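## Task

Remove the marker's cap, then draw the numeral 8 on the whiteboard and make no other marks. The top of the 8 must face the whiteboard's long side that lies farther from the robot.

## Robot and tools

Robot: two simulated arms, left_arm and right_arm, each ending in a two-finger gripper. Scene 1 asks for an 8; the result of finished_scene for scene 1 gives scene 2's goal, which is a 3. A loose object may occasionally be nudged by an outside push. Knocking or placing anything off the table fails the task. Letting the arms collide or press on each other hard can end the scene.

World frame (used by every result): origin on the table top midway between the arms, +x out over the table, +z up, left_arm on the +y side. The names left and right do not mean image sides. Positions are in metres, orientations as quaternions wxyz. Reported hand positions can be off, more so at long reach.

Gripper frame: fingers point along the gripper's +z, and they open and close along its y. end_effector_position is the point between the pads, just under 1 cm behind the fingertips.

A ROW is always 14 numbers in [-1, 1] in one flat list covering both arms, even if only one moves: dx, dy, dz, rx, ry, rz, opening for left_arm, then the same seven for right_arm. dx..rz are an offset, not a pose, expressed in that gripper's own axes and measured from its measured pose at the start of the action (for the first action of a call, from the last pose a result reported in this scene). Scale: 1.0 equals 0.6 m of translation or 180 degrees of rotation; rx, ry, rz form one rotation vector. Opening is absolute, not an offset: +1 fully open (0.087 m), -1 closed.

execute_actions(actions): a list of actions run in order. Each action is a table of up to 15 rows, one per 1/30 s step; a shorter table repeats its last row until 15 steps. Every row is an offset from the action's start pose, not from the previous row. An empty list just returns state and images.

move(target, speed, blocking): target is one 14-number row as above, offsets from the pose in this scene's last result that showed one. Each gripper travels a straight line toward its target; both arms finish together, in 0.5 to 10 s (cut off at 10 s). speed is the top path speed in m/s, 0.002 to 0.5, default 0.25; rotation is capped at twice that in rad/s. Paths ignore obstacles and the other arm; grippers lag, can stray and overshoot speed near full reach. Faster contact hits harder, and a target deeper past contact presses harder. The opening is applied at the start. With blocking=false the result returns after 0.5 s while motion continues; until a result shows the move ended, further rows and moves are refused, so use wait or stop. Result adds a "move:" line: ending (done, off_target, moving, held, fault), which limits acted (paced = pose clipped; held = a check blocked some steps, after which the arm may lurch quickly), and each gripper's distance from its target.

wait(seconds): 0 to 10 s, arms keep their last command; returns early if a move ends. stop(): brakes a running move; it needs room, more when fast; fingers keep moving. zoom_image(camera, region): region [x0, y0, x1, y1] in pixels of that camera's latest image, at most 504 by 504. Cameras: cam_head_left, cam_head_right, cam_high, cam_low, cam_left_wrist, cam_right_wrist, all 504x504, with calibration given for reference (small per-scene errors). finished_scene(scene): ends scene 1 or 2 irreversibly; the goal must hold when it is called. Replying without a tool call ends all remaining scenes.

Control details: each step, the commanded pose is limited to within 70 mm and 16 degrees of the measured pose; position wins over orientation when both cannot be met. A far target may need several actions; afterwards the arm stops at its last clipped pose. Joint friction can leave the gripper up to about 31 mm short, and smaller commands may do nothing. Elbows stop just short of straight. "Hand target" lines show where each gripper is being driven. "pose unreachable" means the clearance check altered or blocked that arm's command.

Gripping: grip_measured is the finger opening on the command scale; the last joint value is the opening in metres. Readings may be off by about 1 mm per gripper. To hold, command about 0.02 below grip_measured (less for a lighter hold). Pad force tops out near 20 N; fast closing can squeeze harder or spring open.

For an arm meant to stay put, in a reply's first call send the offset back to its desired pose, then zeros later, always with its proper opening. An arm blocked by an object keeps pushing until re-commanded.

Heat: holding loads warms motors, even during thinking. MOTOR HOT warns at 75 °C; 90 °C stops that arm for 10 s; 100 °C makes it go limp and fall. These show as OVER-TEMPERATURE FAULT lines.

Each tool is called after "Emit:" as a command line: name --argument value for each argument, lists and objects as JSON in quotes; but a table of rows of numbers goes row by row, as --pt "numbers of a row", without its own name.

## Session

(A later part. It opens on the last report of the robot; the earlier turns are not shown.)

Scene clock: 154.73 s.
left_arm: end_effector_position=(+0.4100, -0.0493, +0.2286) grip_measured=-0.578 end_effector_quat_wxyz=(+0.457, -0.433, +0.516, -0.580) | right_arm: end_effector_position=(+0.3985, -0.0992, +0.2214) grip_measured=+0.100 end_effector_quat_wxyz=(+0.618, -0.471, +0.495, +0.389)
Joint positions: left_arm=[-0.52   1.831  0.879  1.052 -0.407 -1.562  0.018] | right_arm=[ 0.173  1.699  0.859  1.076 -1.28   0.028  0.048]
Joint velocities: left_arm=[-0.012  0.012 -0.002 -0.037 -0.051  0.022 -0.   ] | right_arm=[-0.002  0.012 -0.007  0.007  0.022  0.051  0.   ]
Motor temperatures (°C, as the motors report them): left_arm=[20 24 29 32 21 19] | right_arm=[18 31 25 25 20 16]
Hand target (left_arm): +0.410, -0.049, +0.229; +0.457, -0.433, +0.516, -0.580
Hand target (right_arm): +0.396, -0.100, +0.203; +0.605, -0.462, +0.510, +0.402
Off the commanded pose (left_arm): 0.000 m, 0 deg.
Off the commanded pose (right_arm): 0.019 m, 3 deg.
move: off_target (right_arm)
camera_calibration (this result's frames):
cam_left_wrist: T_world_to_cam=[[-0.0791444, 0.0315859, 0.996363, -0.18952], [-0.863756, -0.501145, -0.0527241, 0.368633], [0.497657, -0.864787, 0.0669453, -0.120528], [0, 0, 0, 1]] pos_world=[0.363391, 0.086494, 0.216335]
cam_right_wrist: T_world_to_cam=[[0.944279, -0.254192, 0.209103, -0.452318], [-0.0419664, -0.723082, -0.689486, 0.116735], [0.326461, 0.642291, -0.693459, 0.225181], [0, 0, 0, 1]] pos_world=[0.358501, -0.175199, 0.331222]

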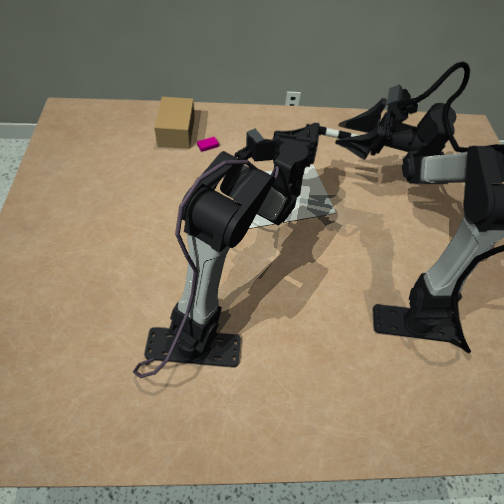

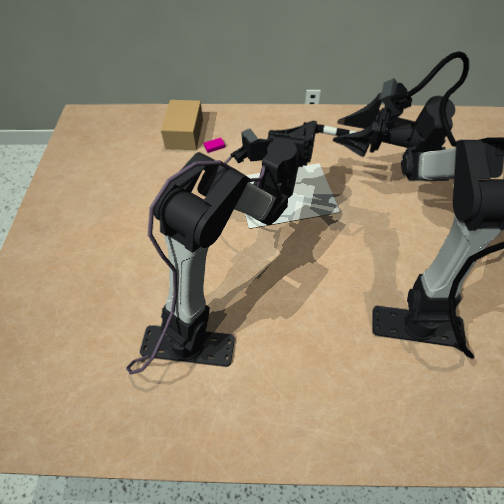

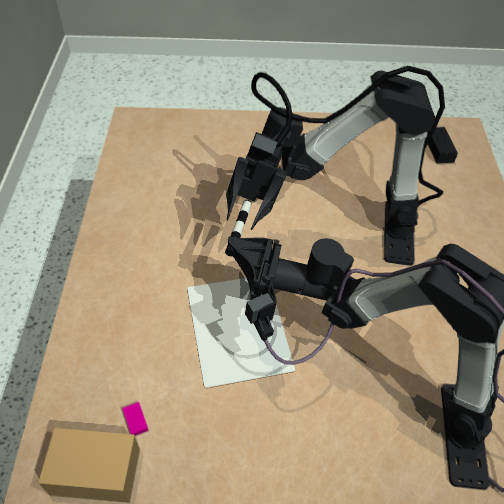

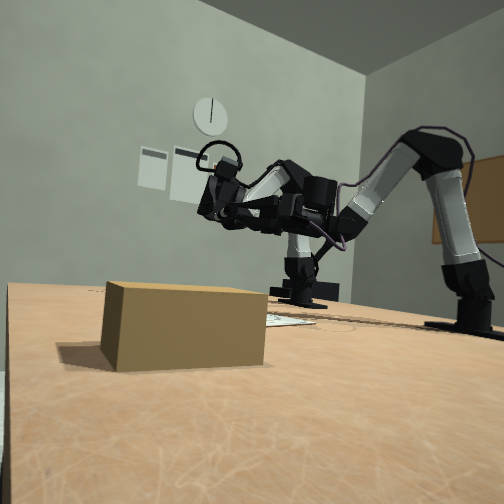

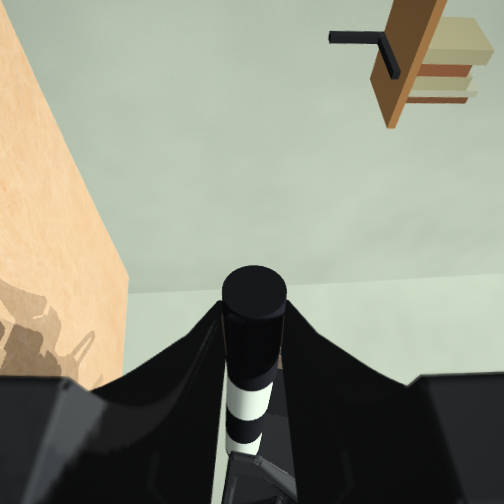

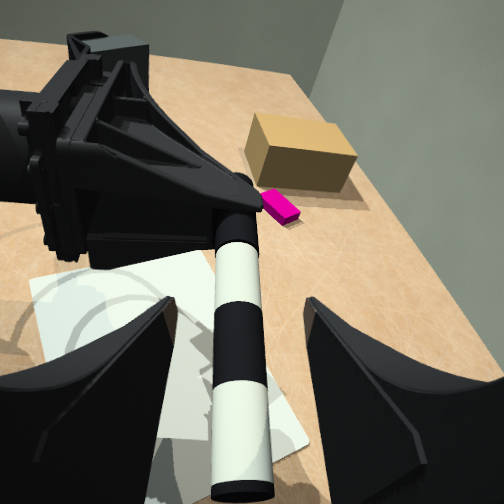

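Close, then pull with left (-X).

Emit:
execute_actions --actions '[[[0,0,0,0,0,0,-0.62,0,0,0,0,0,0,-0.45]],[[0,0,0,0,0,0,-0.62,0,0,0,0,0,0,-0.5],[0,0,0,0,0,0,-0.62,0,0,0,0,0,0,-0.53],[0,0,0,0,0,0,-0.62,0,0,0,0,0,0,-0.56],[0,0,0,0,0,0,-0.62,0,0,0,0,0,0,-0.58],[0,0,0,0,0,0,-0.62,0,0,0,0,0,0,-0.6],[0,0,0,0,0,0,-0.62,0,0,0,0,0,0,-0.62],[0,0,0,0,0,0,-0.62,0,0,0,0,0,0,-0.65]]]'

Emit:
move --target '[-0.12,-0.015,0,0,0,0,-0.62,0,0,0,0,0,0,-0.65]' --speed 0.04

Scene clock: 163.13 s.
left_arm: end_effector_position=(+0.4100, -0.0493, +0.2286) grip_measured=-0.578 end_effector_quat_wxyz=(+0.457, -0.433, +0.516, -0.580) | right_arm: end_effector_position=(+0.3980, -0.0990, +0.2218) grip_measured=-0.604 end_effector_quat_wxyz=(+0.618, -0.472, +0.494, +0.390)
Joint positions: left_arm=[-0.52   1.831  0.879  1.052 -0.407 -1.562  0.018] | right_arm=[ 0.173  1.699  0.859  1.081 -1.283  0.031  0.017]
Joint velocities: left_arm=[ 0.002 -0.002 -0.007 -0.007  0.11  -0.037 -0.   ] | right_arm=[-0.012 -0.027 -0.007  0.037 -0.022 -0.051 -0.001]
Motor temperatures (°C, as the motors report them): left_arm=[20 24 29 32 21 19] | right_arm=[18 30 24 25 20 16]
Hand target (left_arm): +0.410, -0.049, +0.229; +0.457, -0.433, +0.516, -0.580
Hand target (right_arm): +0.398, -0.099, +0.222; +0.619, -0.471, +0.494, +0.389
Off the commanded pose (left_arm): 0.000 m, 0 deg.
Off the commanded pose (right_arm): 0.000 m, 0 deg.
camera_calibration (this result's frames):
cam_left_wrist: T_world_to_cam=[[-0.0791444, 0.0315859, 0.996363, -0.18952], [-0.863756, -0.501145, -0.0527241, 0.368633], [0.497657, -0.864787, 0.0669453, -0.120528], [0, 0, 0, 1]] pos_world=[0.363391, 0.086494, 0.216335]
cam_right_wrist: T_world_to_cam=[[0.944722, -0.251601, 0.210231, -0.452051], [-0.0390705, -0.723017, -0.689725, 0.116011], [0.325536, 0.643384, -0.69288, 0.225886], [0, 0, 0, 1]] pos_world=[0.358061, -0.175191, 0.331563]

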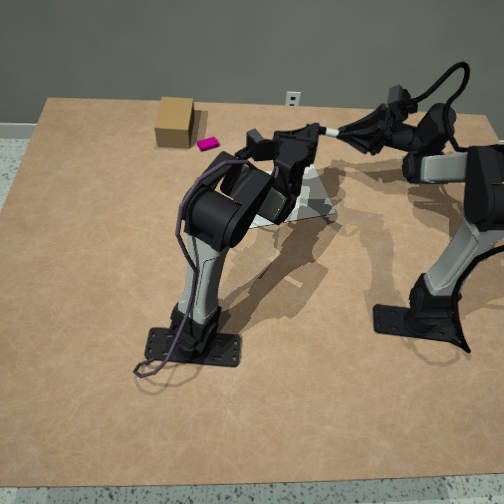

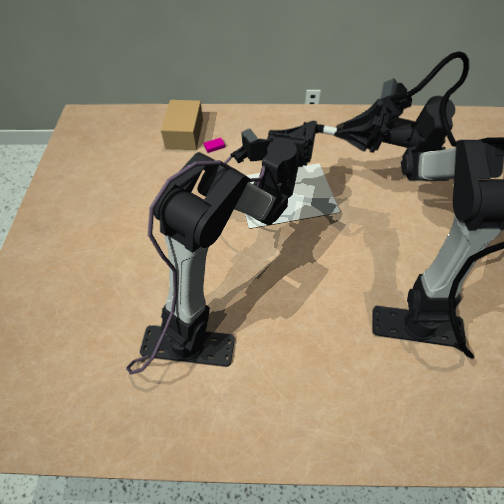

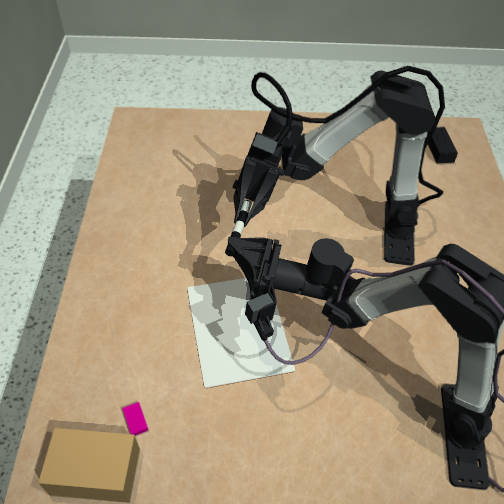

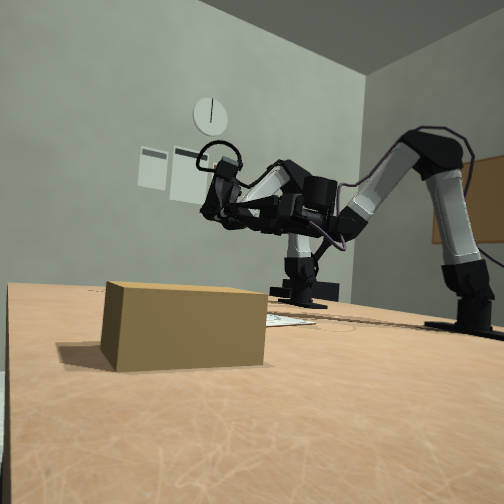

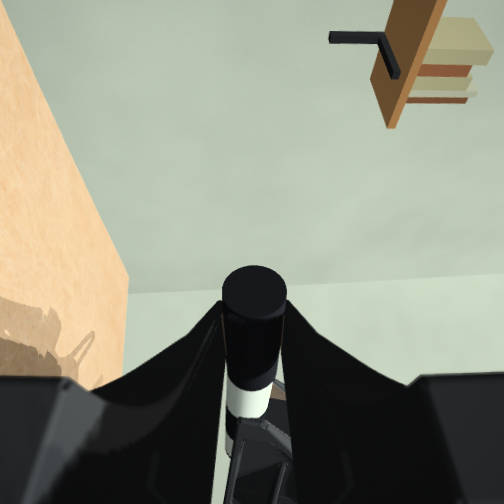

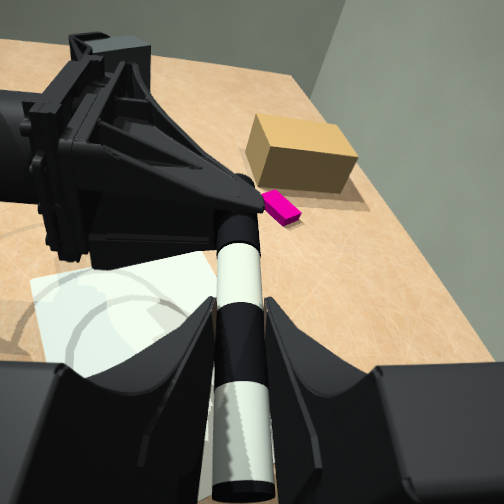

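Scene clock: 165.23 s.
left_arm: end_effector_position=(+0.4011, -0.0315, +0.2279) grip_measured=-0.578 end_effector_quat_wxyz=(+0.409, -0.376, +0.564, -0.611) | right_arm: end_effector_position=(+0.3897, -0.0853, +0.2215) grip_measured=-0.606 end_effector_quat_wxyz=(+0.608, -0.482, +0.485, +0.404)
Joint positions: left_arm=[-0.392  1.763  0.809  1.037 -0.092 -1.562  0.018] | right_arm=[ 0.208  1.699  0.859  1.082 -1.292  0.037  0.017]
Joint velocities: left_arm=[-0.007  0.017 -0.007  0.022  0.081 -0.022  0.001] | right_arm=[ 0.012  0.002  0.012 -0.066 -0.007 -0.007 -0.   ]
Motor temperatures (°C, as the motors report them): left_arm=[20 25 29 32 21 19] | right_arm=[18 30 24 25 20 16]
Hand target (left_arm): +0.421, +0.020, +0.234; +0.457, -0.431, +0.517, -0.582
Hand target (right_arm): +0.398, -0.099, +0.222; +0.618, -0.472, +0.494, +0.390
Off the commanded pose (left_arm): 0.058 m, 11 deg.
Off the commanded pose (right_arm): 0.016 m, 3 deg.
move: off_target (left_arm, right_arm)
camera_calibration (this result's frames):
cam_left_wrist: T_world_to_cam=[[-0.0752377, 0.0124047, 0.997088, -0.192392], [-0.940965, -0.331831, -0.0668745, 0.409385], [0.330036, -0.943257, 0.0366386, -0.0290078], [0, 0, 0, 1]] pos_world=[0.380315, 0.110871, 0.220272]
cam_right_wrist: T_world_to_cam=[[0.955845, -0.209252, 0.206332, -0.440477], [-0.00992073, -0.724698, -0.688996, 0.113793], [0.293703, 0.656526, -0.694775, 0.233508], [0, 0, 0, 1]] pos_world=[0.353575, -0.163009, 0.331523]

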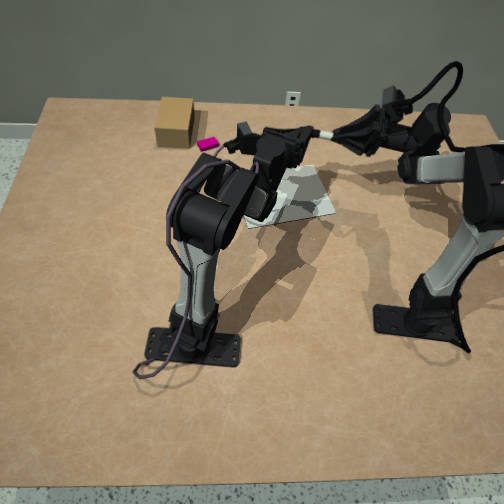

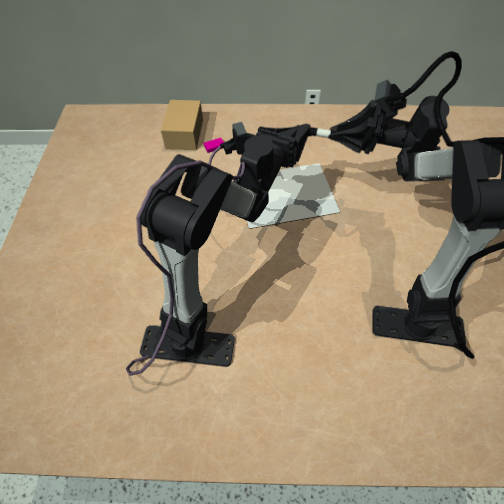

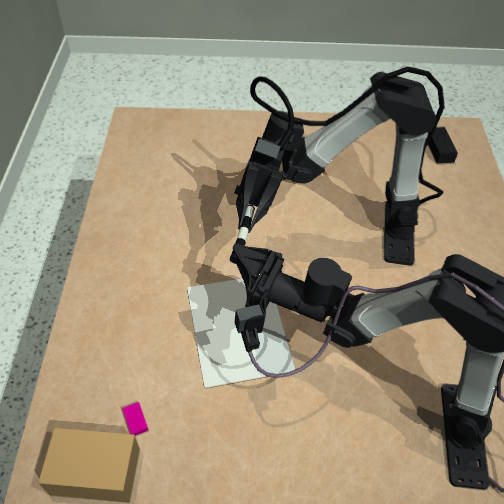

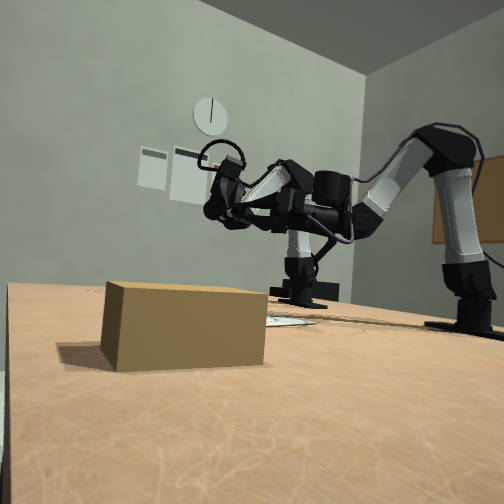

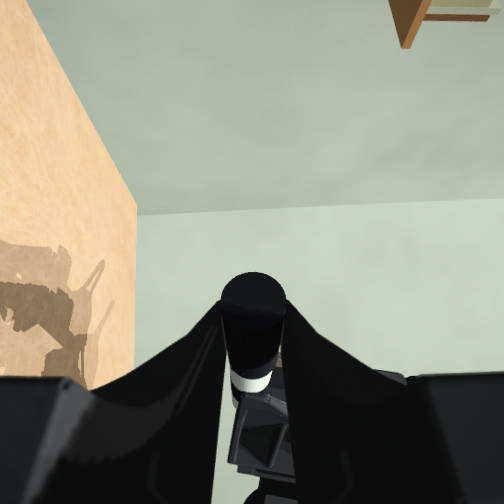

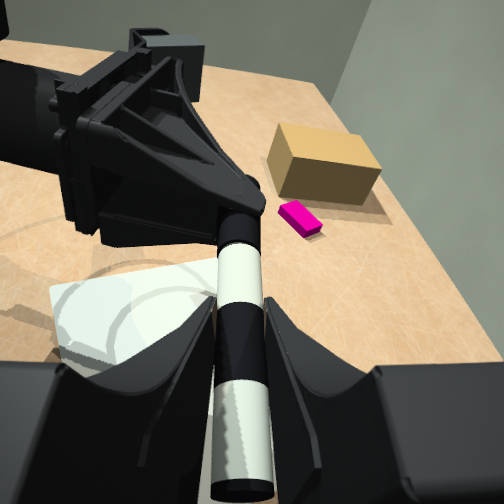

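Emit:
execute_actions --actions '[[[0,0,0,0,0,0,-0.62,0,0,0,0,0,0,-0.65]],[[0,0,0,0,0,0,0.5,0,0,0,0,0,0,-0.65]]]'

Emit:
move --target '[-0.02,0,0,0,0.36,0,0.5,0,0,0,0,0,0,-0.65]' --speed 0.2

Scene clock: 171.67 s.
left_arm: end_effector_position=(+0.3999, -0.0333, +0.2275) grip_measured=+0.500 end_effector_quat_wxyz=(+0.408, -0.373, +0.566, -0.612) | right_arm: end_effector_position=(+0.3889, -0.0842, +0.2215) grip_measured=-0.606 end_effector_quat_wxyz=(+0.607, -0.482, +0.484, +0.406)
Joint positions: left_arm=[-0.394  1.763  0.809  1.036 -0.087 -1.558  0.066] | right_arm=[ 0.211  1.699  0.859  1.082 -1.293  0.039  0.017]
Joint velocities: left_arm=[-0.012 -0.012 -0.002  0.037 -0.022  0.022 -0.001] | right_arm=[ 0.007  0.012  0.007  0.007 -0.022  0.007  0.001]
Motor temperatures (°C, as the motors report them): left_arm=[20 26 29 32 21 19] | right_arm=[18 30 24 25 20 16]
Hand target (left_arm): +0.400, -0.033, +0.228; +0.408, -0.373, +0.566, -0.612
Hand target (right_arm): +0.389, -0.084, +0.221; +0.607, -0.482, +0.484, +0.406
Off the commanded pose (left_arm): 0.000 m, 0 deg.
Off the commanded pose (right_arm): 0.000 m, 0 deg.
camera_calibration (this result's frames):
cam_left_wrist: T_world_to_cam=[[-0.0760091, 0.00906951, 0.997066, -0.191934], [-0.943314, -0.32466, -0.0689582, 0.409275], [0.323082, -0.945787, 0.0332325, -0.0267722], [0, 0, 0, 1]] pos_world=[0.380135, 0.109295, 0.220484]
cam_right_wrist: T_world_to_cam=[[0.957041, -0.205901, 0.204148, -0.439235], [-0.00887336, -0.724545, -0.68917, 0.114158], [0.289815, 0.657753, -0.695247, 0.234722], [0, 0, 0, 1]] pos_world=[0.353353, -0.162116, 0.331533]

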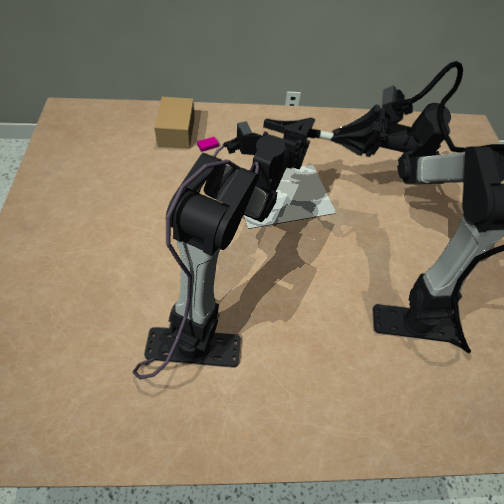

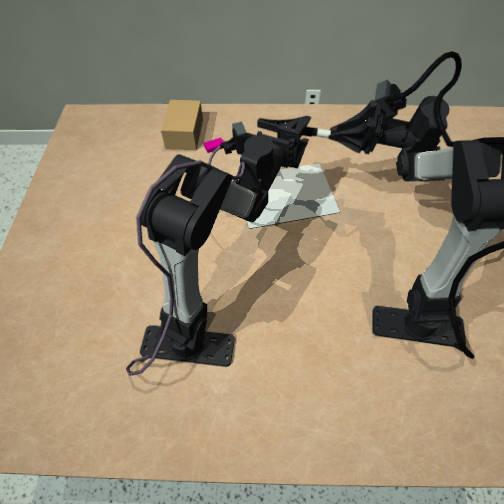

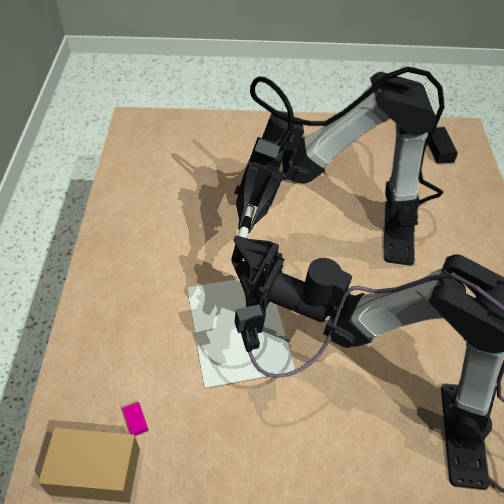

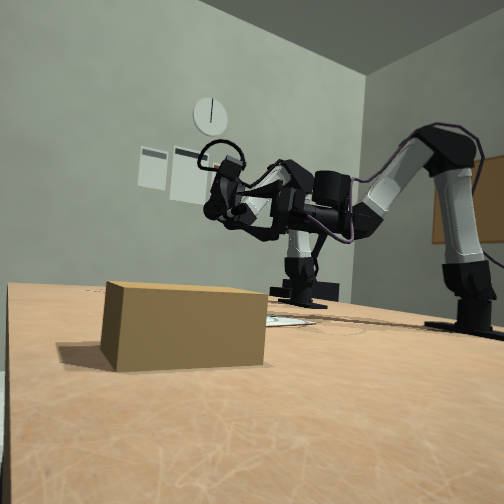

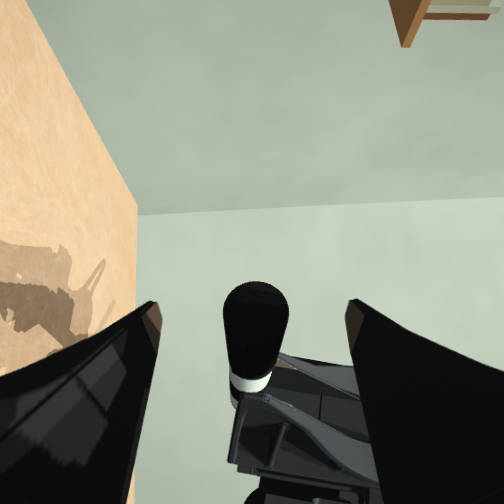

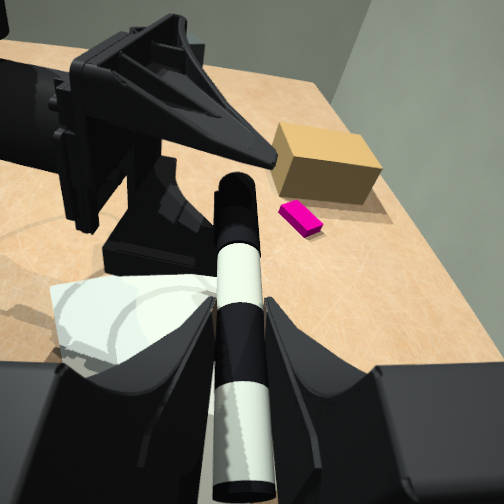

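Scene clock: 175.03 s.
left_arm: end_effector_position=(+0.4007, -0.0269, +0.2366) grip_measured=+0.500 end_effector_quat_wxyz=(+0.062, +0.029, +0.689, -0.721) | right_arm: end_effector_position=(+0.3889, -0.0842, +0.2215) grip_measured=-0.606 end_effector_quat_wxyz=(+0.607, -0.482, +0.484, +0.406)
Joint positions: left_arm=[-0.073  2.226  1.551  0.904  1.355 -1.666  0.066] | right_arm=[ 0.211  1.699  0.859  1.082 -1.293  0.039  0.017]
Joint velocities: left_arm=[-0.012 -0.002  0.002 -0.022 -0.007  0.007  0.001] | right_arm=[-0.002  0.002 -0.007 -0.081  0.066 -0.022 -0.001]
Motor temperatures (°C, as the motors report them): left_arm=[20 26 29 32 21 19] | right_arm=[18 30 24 25 20 16]
Hand target (left_arm): +0.405, -0.023, +0.227; +0.043, +0.015, +0.693, -0.719
Hand target (right_arm): +0.389, -0.084, +0.221; +0.607, -0.482, +0.484, +0.406
Off the commanded pose (left_arm): 0.011 m, 3 deg.
Off the commanded pose (right_arm): 0.000 m, 0 deg.
move: off_target (left_arm)
camera_calibration (this result's frames):
cam_left_wrist: T_world_to_cam=[[-0.145575, 0.0337904, 0.98877, -0.17045], [-0.692152, 0.710635, -0.12619, 0.353467], [-0.706918, -0.702749, -0.0800625, 0.42481], [0, 0, 0, 1]] pos_world=[0.520146, 0.0531088, 0.247151]
cam_right_wrist: T_world_to_cam=[[0.95696, -0.20591, 0.20452, -0.439302], [-0.00863433, -0.724596, -0.689119, 0.114049], [0.290091, 0.657694, -0.695188, 0.234596], [0, 0, 0, 1]] pos_world=[0.353325, -0.16211, 0.331528]

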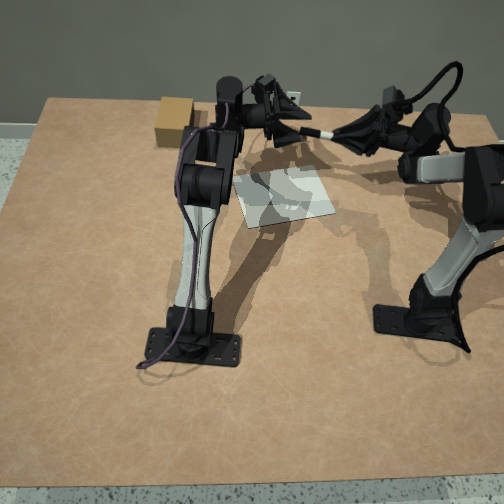

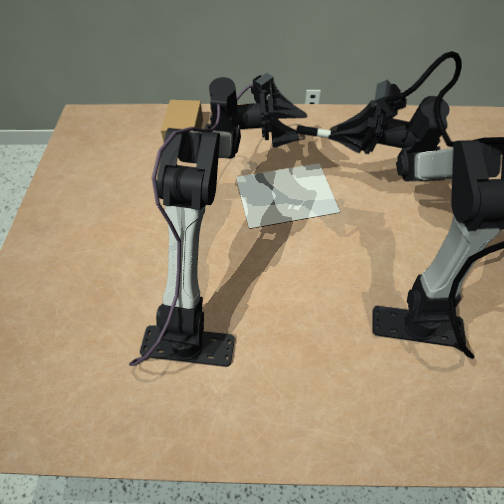

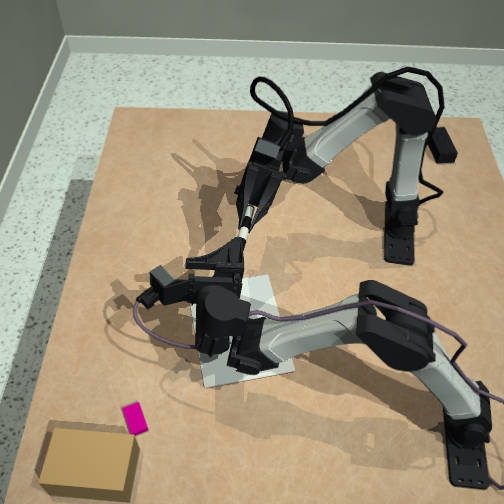

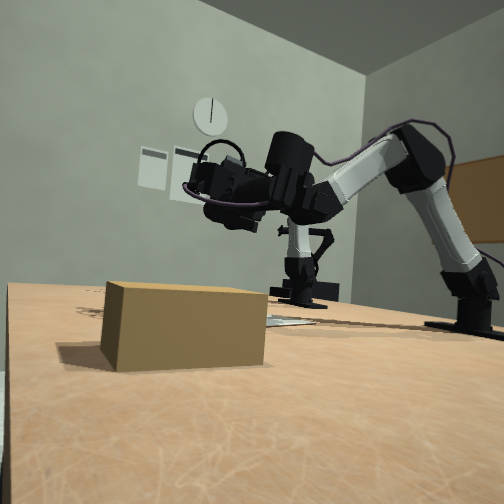

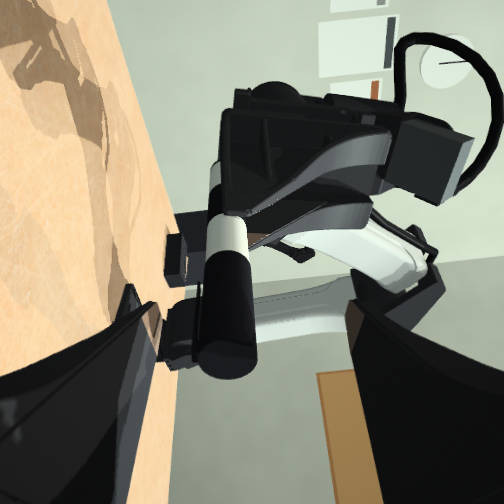

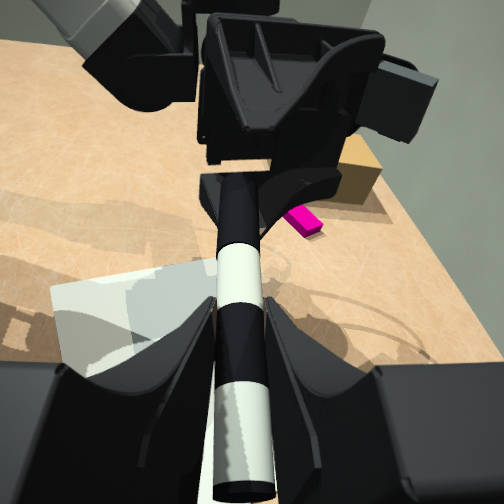

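Emit:
move --target '[0,0.018,0.018,-0.008,0,0,0.1,0,0,0,0,0,0,-0.65]' --speed 0.03

Scene clock: 179.47 s.
left_arm: end_effector_position=(+0.4003, -0.0341, +0.2256) grip_measured=+0.100 end_effector_quat_wxyz=(+0.063, +0.033, +0.696, -0.714) | right_arm: end_effector_position=(+0.3889, -0.0842, +0.2215) grip_measured=-0.606 end_effector_quat_wxyz=(+0.607, -0.482, +0.484, +0.406)
Joint positions: left_arm=[-0.088  2.226  1.551  0.805  1.347 -1.561  0.048] | right_arm=[ 0.211  1.699  0.859  1.082 -1.293  0.039  0.017]
Joint velocities: left_arm=[ 0.012 -0.002  0.017 -0.037 -0.007 -0.037 -0.001] | right_arm=[-0.002 -0.007  0.002 -0.051 -0.051  0.037 -0.001]
Motor temperatures (°C, as the motors report them): left_arm=[20 27 29 31 21 19] | right_arm=[18 30 24 25 20 16]
Hand target (left_arm): +0.402, -0.038, +0.226; +0.062, +0.029, +0.697, -0.713
Hand target (right_arm): +0.389, -0.084, +0.221; +0.607, -0.482, +0.484, +0.406
Off the commanded pose (left_arm): 0.005 m, 1 deg.
Off the commanded pose (right_arm): 0.000 m, 0 deg.
move: done
camera_calibration (this result's frames):
cam_left_wrist: T_world_to_cam=[[-0.152225, 0.0142944, 0.988242, -0.157263], [-0.689509, 0.714838, -0.116549, 0.353844], [-0.708099, -0.699144, -0.0989604, 0.423412], [0, 0, 0, 1]] pos_world=[0.519857, 0.0453326, 0.238555]
cam_right_wrist: T_world_to_cam=[[0.95696, -0.20591, 0.20452, -0.439302], [-0.00863433, -0.724596, -0.689119, 0.114049], [0.290091, 0.657694, -0.695188, 0.234596], [0, 0, 0, 1]] pos_world=[0.353325, -0.16211, 0.331528]

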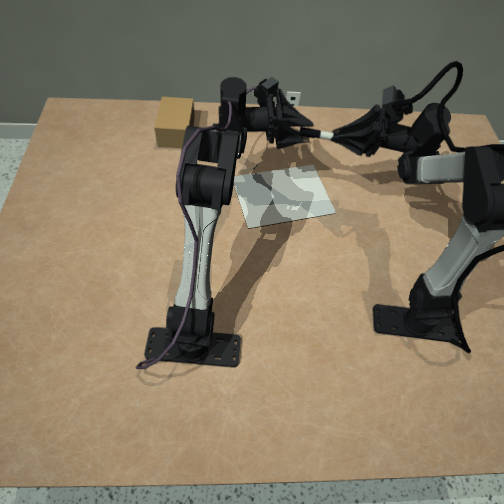

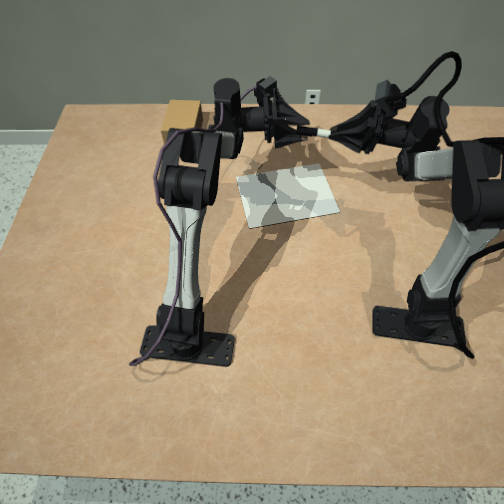

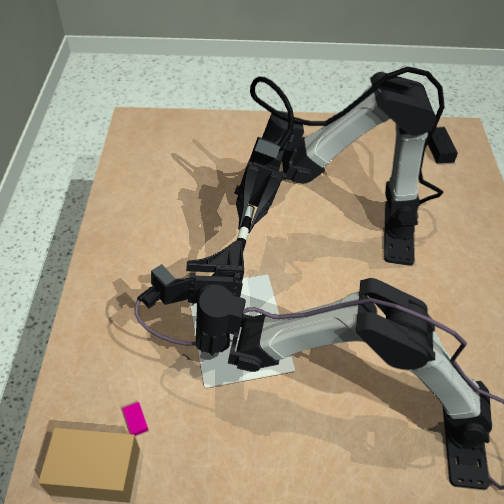

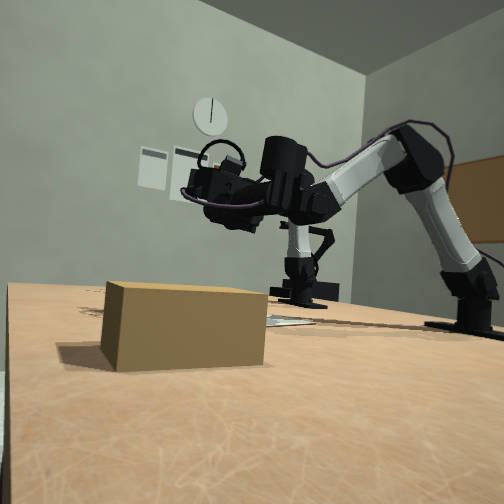

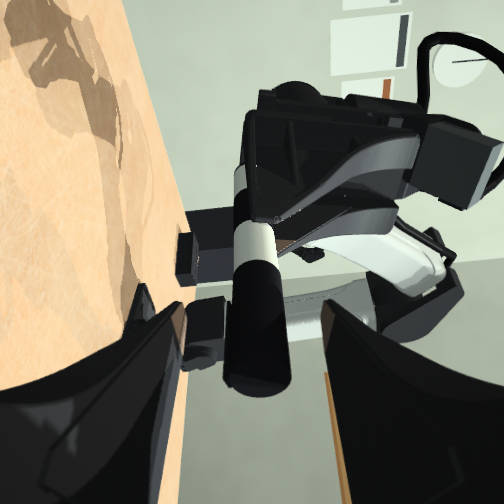

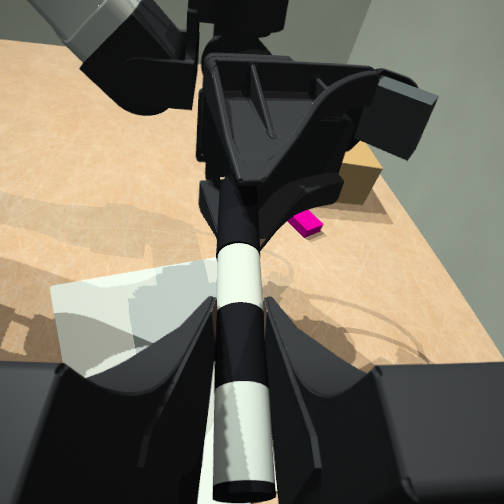

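Emit:
execute_actions --actions '[[[0,0,0,0,0,0,-0.4,0,0,0,0,0,0,-0.65]],[[0,0,0,0,0,0,-0.45,0,0,0,0,0,0,-0.65],[0,0,0,0,0,0,-0.48,0,0,0,0,0,0,-0.65],[0,0,0,0,0,0,-0.51,0,0,0,0,0,0,-0.65],[0,0,0,0,0,0,-0.54,0,0,0,0,0,0,-0.65],[0,0,0,0,0,0,-0.56,0,0,0,0,0,0,-0.65],[0,0,0,0,0,0,-0.58,0,0,0,0,0,0,-0.65],[0,0,0,0,0,0,-0.6,0,0,0,0,0,0,-0.65],[0,0,0,0,0,0,-0.62,0,0,0,0,0,0,-0.65]]]'

Emit:
move --target '[-0.015,0,-0.07,0,0,0,-0.62,0,0,-0.07,0,0,0,-0.65]' --speed 0.025

Scene clock: 187.37 s.
left_arm: end_effector_position=(+0.4005, -0.0341, +0.2250) grip_measured=-0.581 end_effector_quat_wxyz=(+0.063, +0.033, +0.697, -0.714) | right_arm: end_effector_position=(+0.3889, -0.0842, +0.2215) grip_measured=-0.606 end_effector_quat_wxyz=(+0.607, -0.482, +0.484, +0.406)
Joint positions: left_arm=[-0.088  2.226  1.551  0.799  1.347 -1.557  0.018] | right_arm=[ 0.211  1.699  0.859  1.082 -1.293  0.039  0.017]
Joint velocities: left_arm=[-0.022  0.017 -0.007  0.007  0.007 -0.022  0.   ] | right_arm=[-0.002  0.007 -0.002 -0.022 -0.022  0.037 -0.001]
Motor temperatures (°C, as the motors report them): left_arm=[20 29 30 31 21 19] | right_arm=[18 30 24 25 20 16]
Hand target (left_arm): +0.400, -0.034, +0.225; +0.063, +0.033, +0.697, -0.714
Hand target (right_arm): +0.389, -0.084, +0.221; +0.607, -0.482, +0.484, +0.406
Off the commanded pose (left_arm): 0.000 m, 0 deg.
Off the commanded pose (right_arm): 0.000 m, 0 deg.
camera_calibration (this result's frames):
cam_left_wrist: T_world_to_cam=[[-0.15118, 0.0130596, 0.98842, -0.157157], [-0.689995, 0.714623, -0.114978, 0.353725], [-0.70785, -0.699387, -0.0990256, 0.423342], [0, 0, 0, 1]] pos_world=[0.519972, 0.0453519, 0.237929]
cam_right_wrist: T_world_to_cam=[[0.957041, -0.205901, 0.204148, -0.439235], [-0.00887336, -0.724545, -0.68917, 0.114158], [0.289815, 0.657753, -0.695247, 0.234722], [0, 0, 0, 1]] pos_world=[0.353353, -0.162116, 0.331533]

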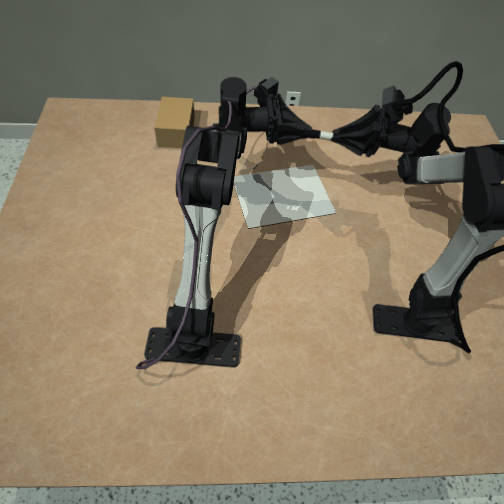

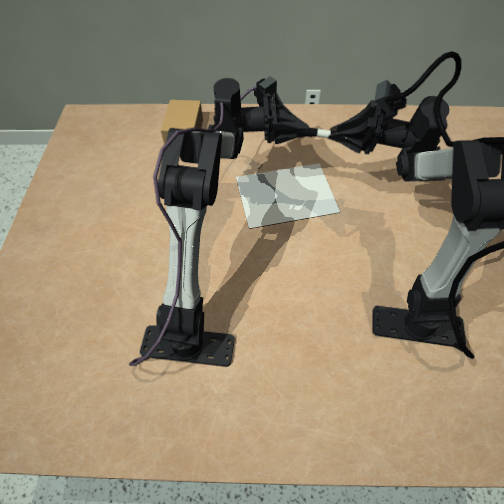

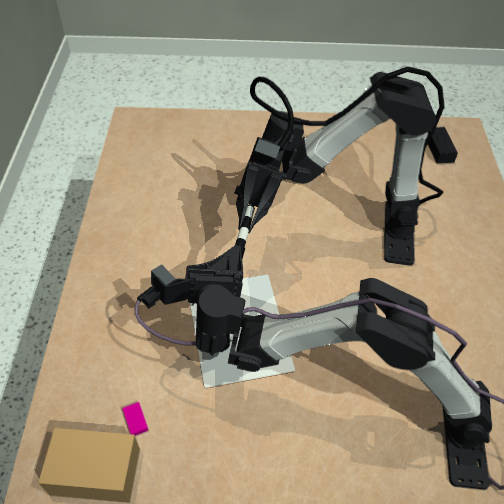

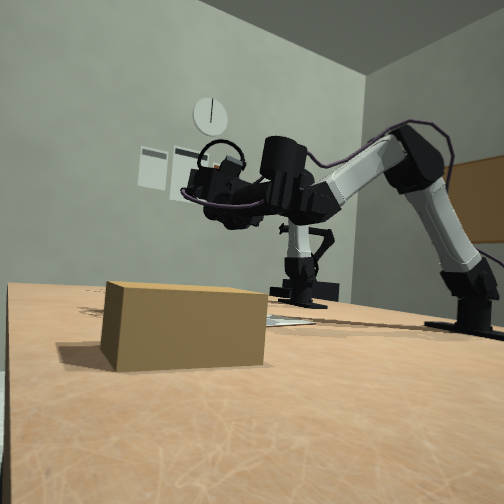

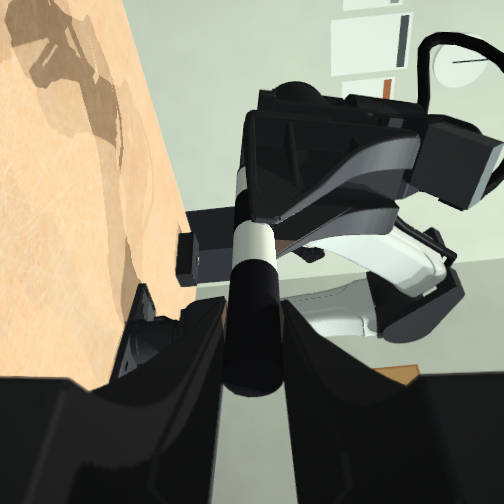

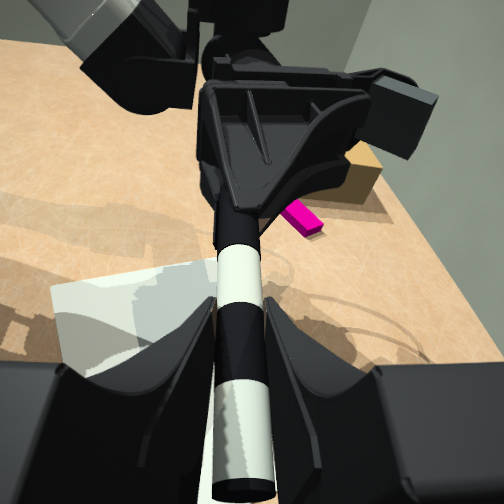

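Scene clock: 189.60 s.
left_arm: end_effector_position=(+0.4066, +0.0047, +0.2287) grip_measured=-0.581 end_effector_quat_wxyz=(+0.066, +0.032, +0.697, -0.713) | right_arm: end_effector_position=(+0.3817, -0.1219, +0.2376) grip_measured=-0.606 end_effector_quat_wxyz=(+0.619, -0.491, +0.468, +0.395)
Joint positions: left_arm=[-0.006  2.226  1.551  0.854  1.421 -1.61   0.018] | right_arm=[ 0.096  1.699  0.842  1.344 -1.4    0.239  0.017]
Joint velocities: left_arm=[ 0.007 -0.002 -0.007 -0.051 -0.022  0.022  0.   ] | right_arm=[-0.007  0.012  0.002  0.037 -0.051  0.066 -0.   ]
Motor temperatures (°C, as the motors report them): left_arm=[20 30 30 31 21 19] | right_arm=[18 30 24 25 20 16]
Hand target (left_arm): +0.408, +0.008, +0.225; +0.063, +0.033, +0.697, -0.713
Hand target (right_arm): +0.381, -0.125, +0.220; +0.608, -0.481, +0.484, +0.407
Off the commanded pose (left_arm): 0.005 m, 0 deg.
Off the commanded pose (right_arm): 0.019 m, 3 deg.
move: off_target (right_arm)
camera_calibration (this result's frames):
cam_left_wrist: T_world_to_cam=[[-0.154201, 0.010915, 0.987979, -0.159049], [-0.694387, 0.710154, -0.116223, 0.332666], [-0.702886, -0.703962, -0.101927, 0.453881], [0, 0, 0, 1]] pos_world=[0.5255, 0.0850071, 0.242063]
cam_right_wrist: T_world_to_cam=[[0.945997, -0.20583, 0.250446, -0.450184], [0.0261664, -0.721562, -0.691855, 0.0855819], [0.323117, 0.661046, -0.67721, 0.256195], [0, 0, 0, 1]] pos_world=[0.340853, -0.200265, 0.345455]

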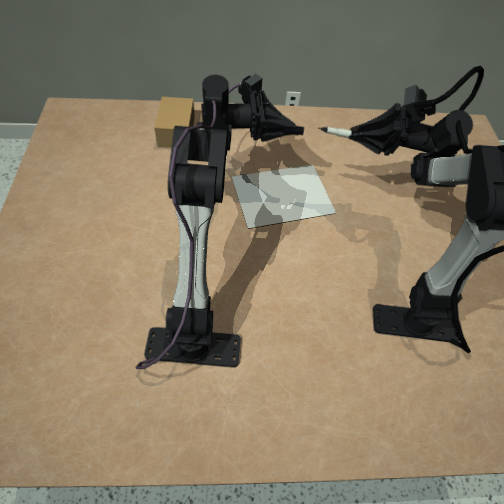

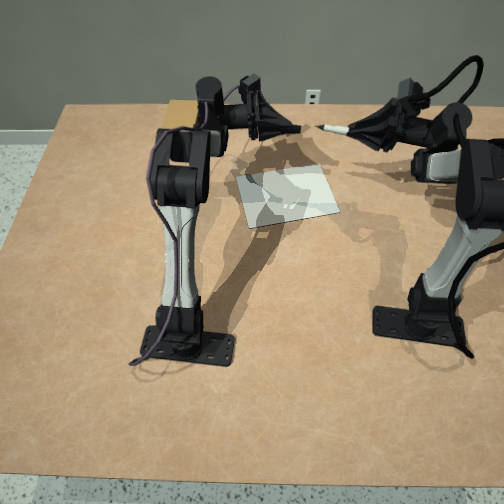

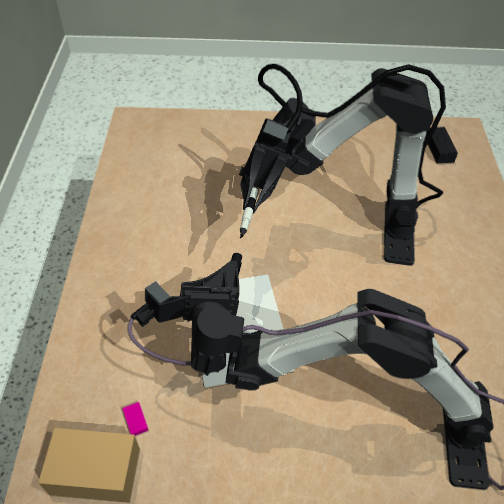

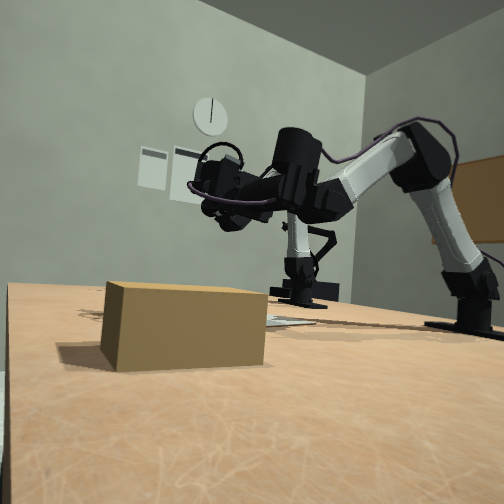

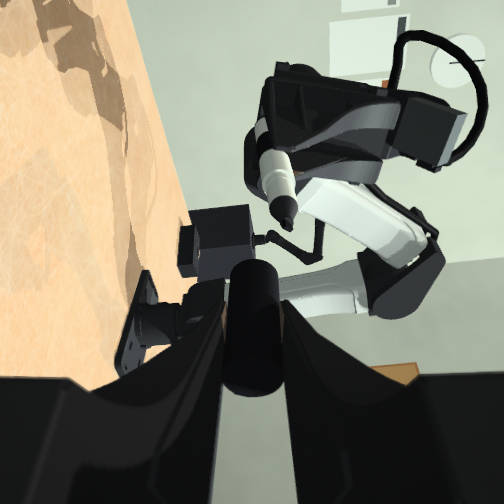

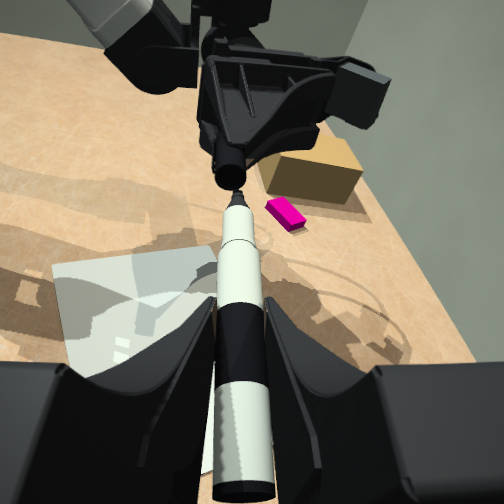

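Emit:
move --target '[0.14,-0.057,-0.475,0,-0.45,0,-0.62,0.182,0.065,0.155,0.246,0.504,0.332,-0.65]' --speed 0.25

Scene clock: 203.30 s.
left_arm: end_effector_position=(+0.3080, +0.2808, +0.2513) grip_measured=-0.581 end_effector_quat_wxyz=(+0.511, -0.419, +0.497, -0.562) | right_arm: end_effector_position=(+0.3917, -0.0261, +0.1364) grip_measured=-0.607 end_effector_quat_wxyz=(+0.089, -0.107, +0.990, +0.025)
Joint positions: left_arm=[ 0.656  1.28   0.375  1.107  0.686 -1.662  0.018] | right_arm=[ 0.713  2.427  2.606 -1.568  0.034  0.356  0.017]
Joint velocities: left_arm=[ 0.002 -0.012 -0.002 -0.007  0.022  0.022  0.001] | right_arm=[ 0.007 -0.012  0.007 -0.037  0.051  0.066  0.001]
Motor temperatures (°C, as the motors report them): left_arm=[20 31 30 31 21 19] | right_arm=[18 29 24 25 20 16]
Hand target (left_arm): +0.305, +0.284, +0.244; +0.504, -0.439, +0.492, -0.558
Hand target (right_arm): +0.389, -0.024, +0.130; +0.079, -0.107, +0.991, +0.018
Off the commanded pose (left_arm): 0.010 m, 3 deg.
Off the commanded pose (right_arm): 0.009 m, 11 deg.
joint sent to its limit (right arm) — the command would take joint 4 (wrist pitch) past its lower limit, so that joint was sent only as far as its limit.
move: off_target (left_arm, right_arm)
camera_calibration (this result's frames):
cam_left_wrist: T_world_to_cam=[[-0.1527, -0.0334388, 0.987707, -0.187522], [-0.813579, -0.563125, -0.144844, 0.472274], [0.561046, -0.825695, 0.058784, 0.185715], [0, 0, 0, 1]] pos_world=[0.251403, 0.413023, 0.242706]
cam_right_wrist: T_world_to_cam=[[0.228258, -0.973176, -0.0287472, -0.115392], [-0.756116, -0.195793, 0.624462, 0.224974], [-0.61334, -0.120802, -0.780526, 0.481671], [0, 0, 0, 1]] pos_world=[0.491874, -0.0100614, 0.232152]

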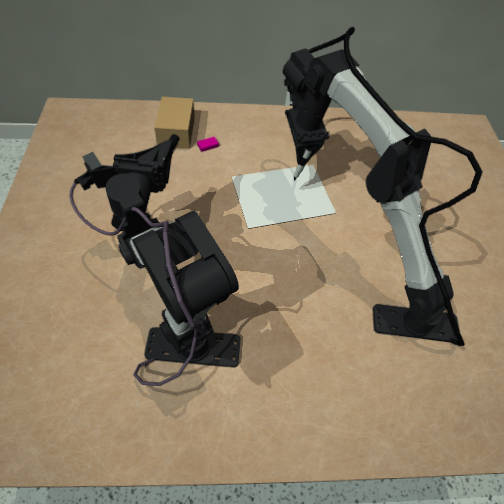

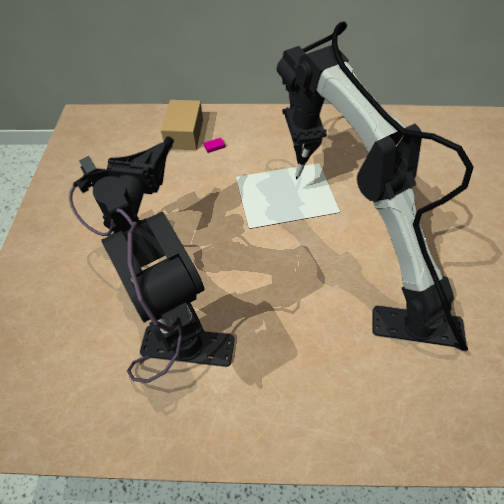

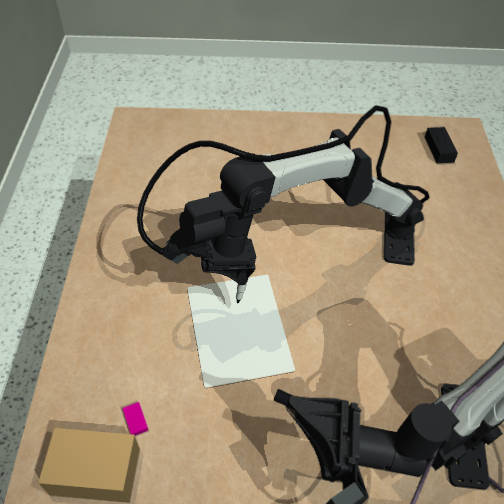

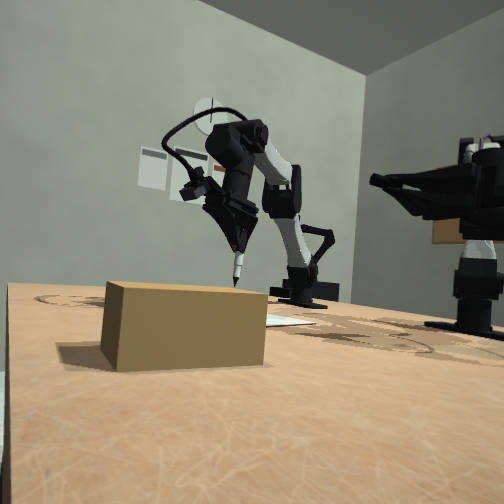

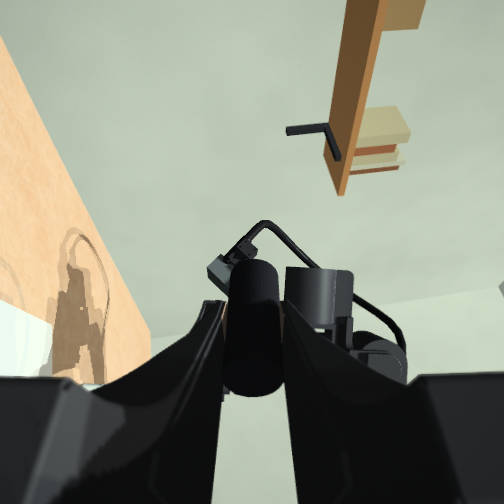

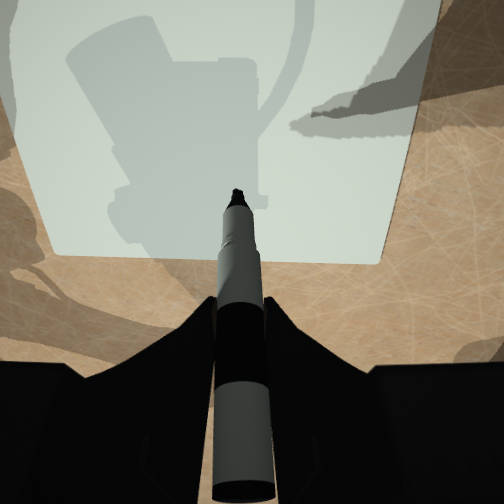

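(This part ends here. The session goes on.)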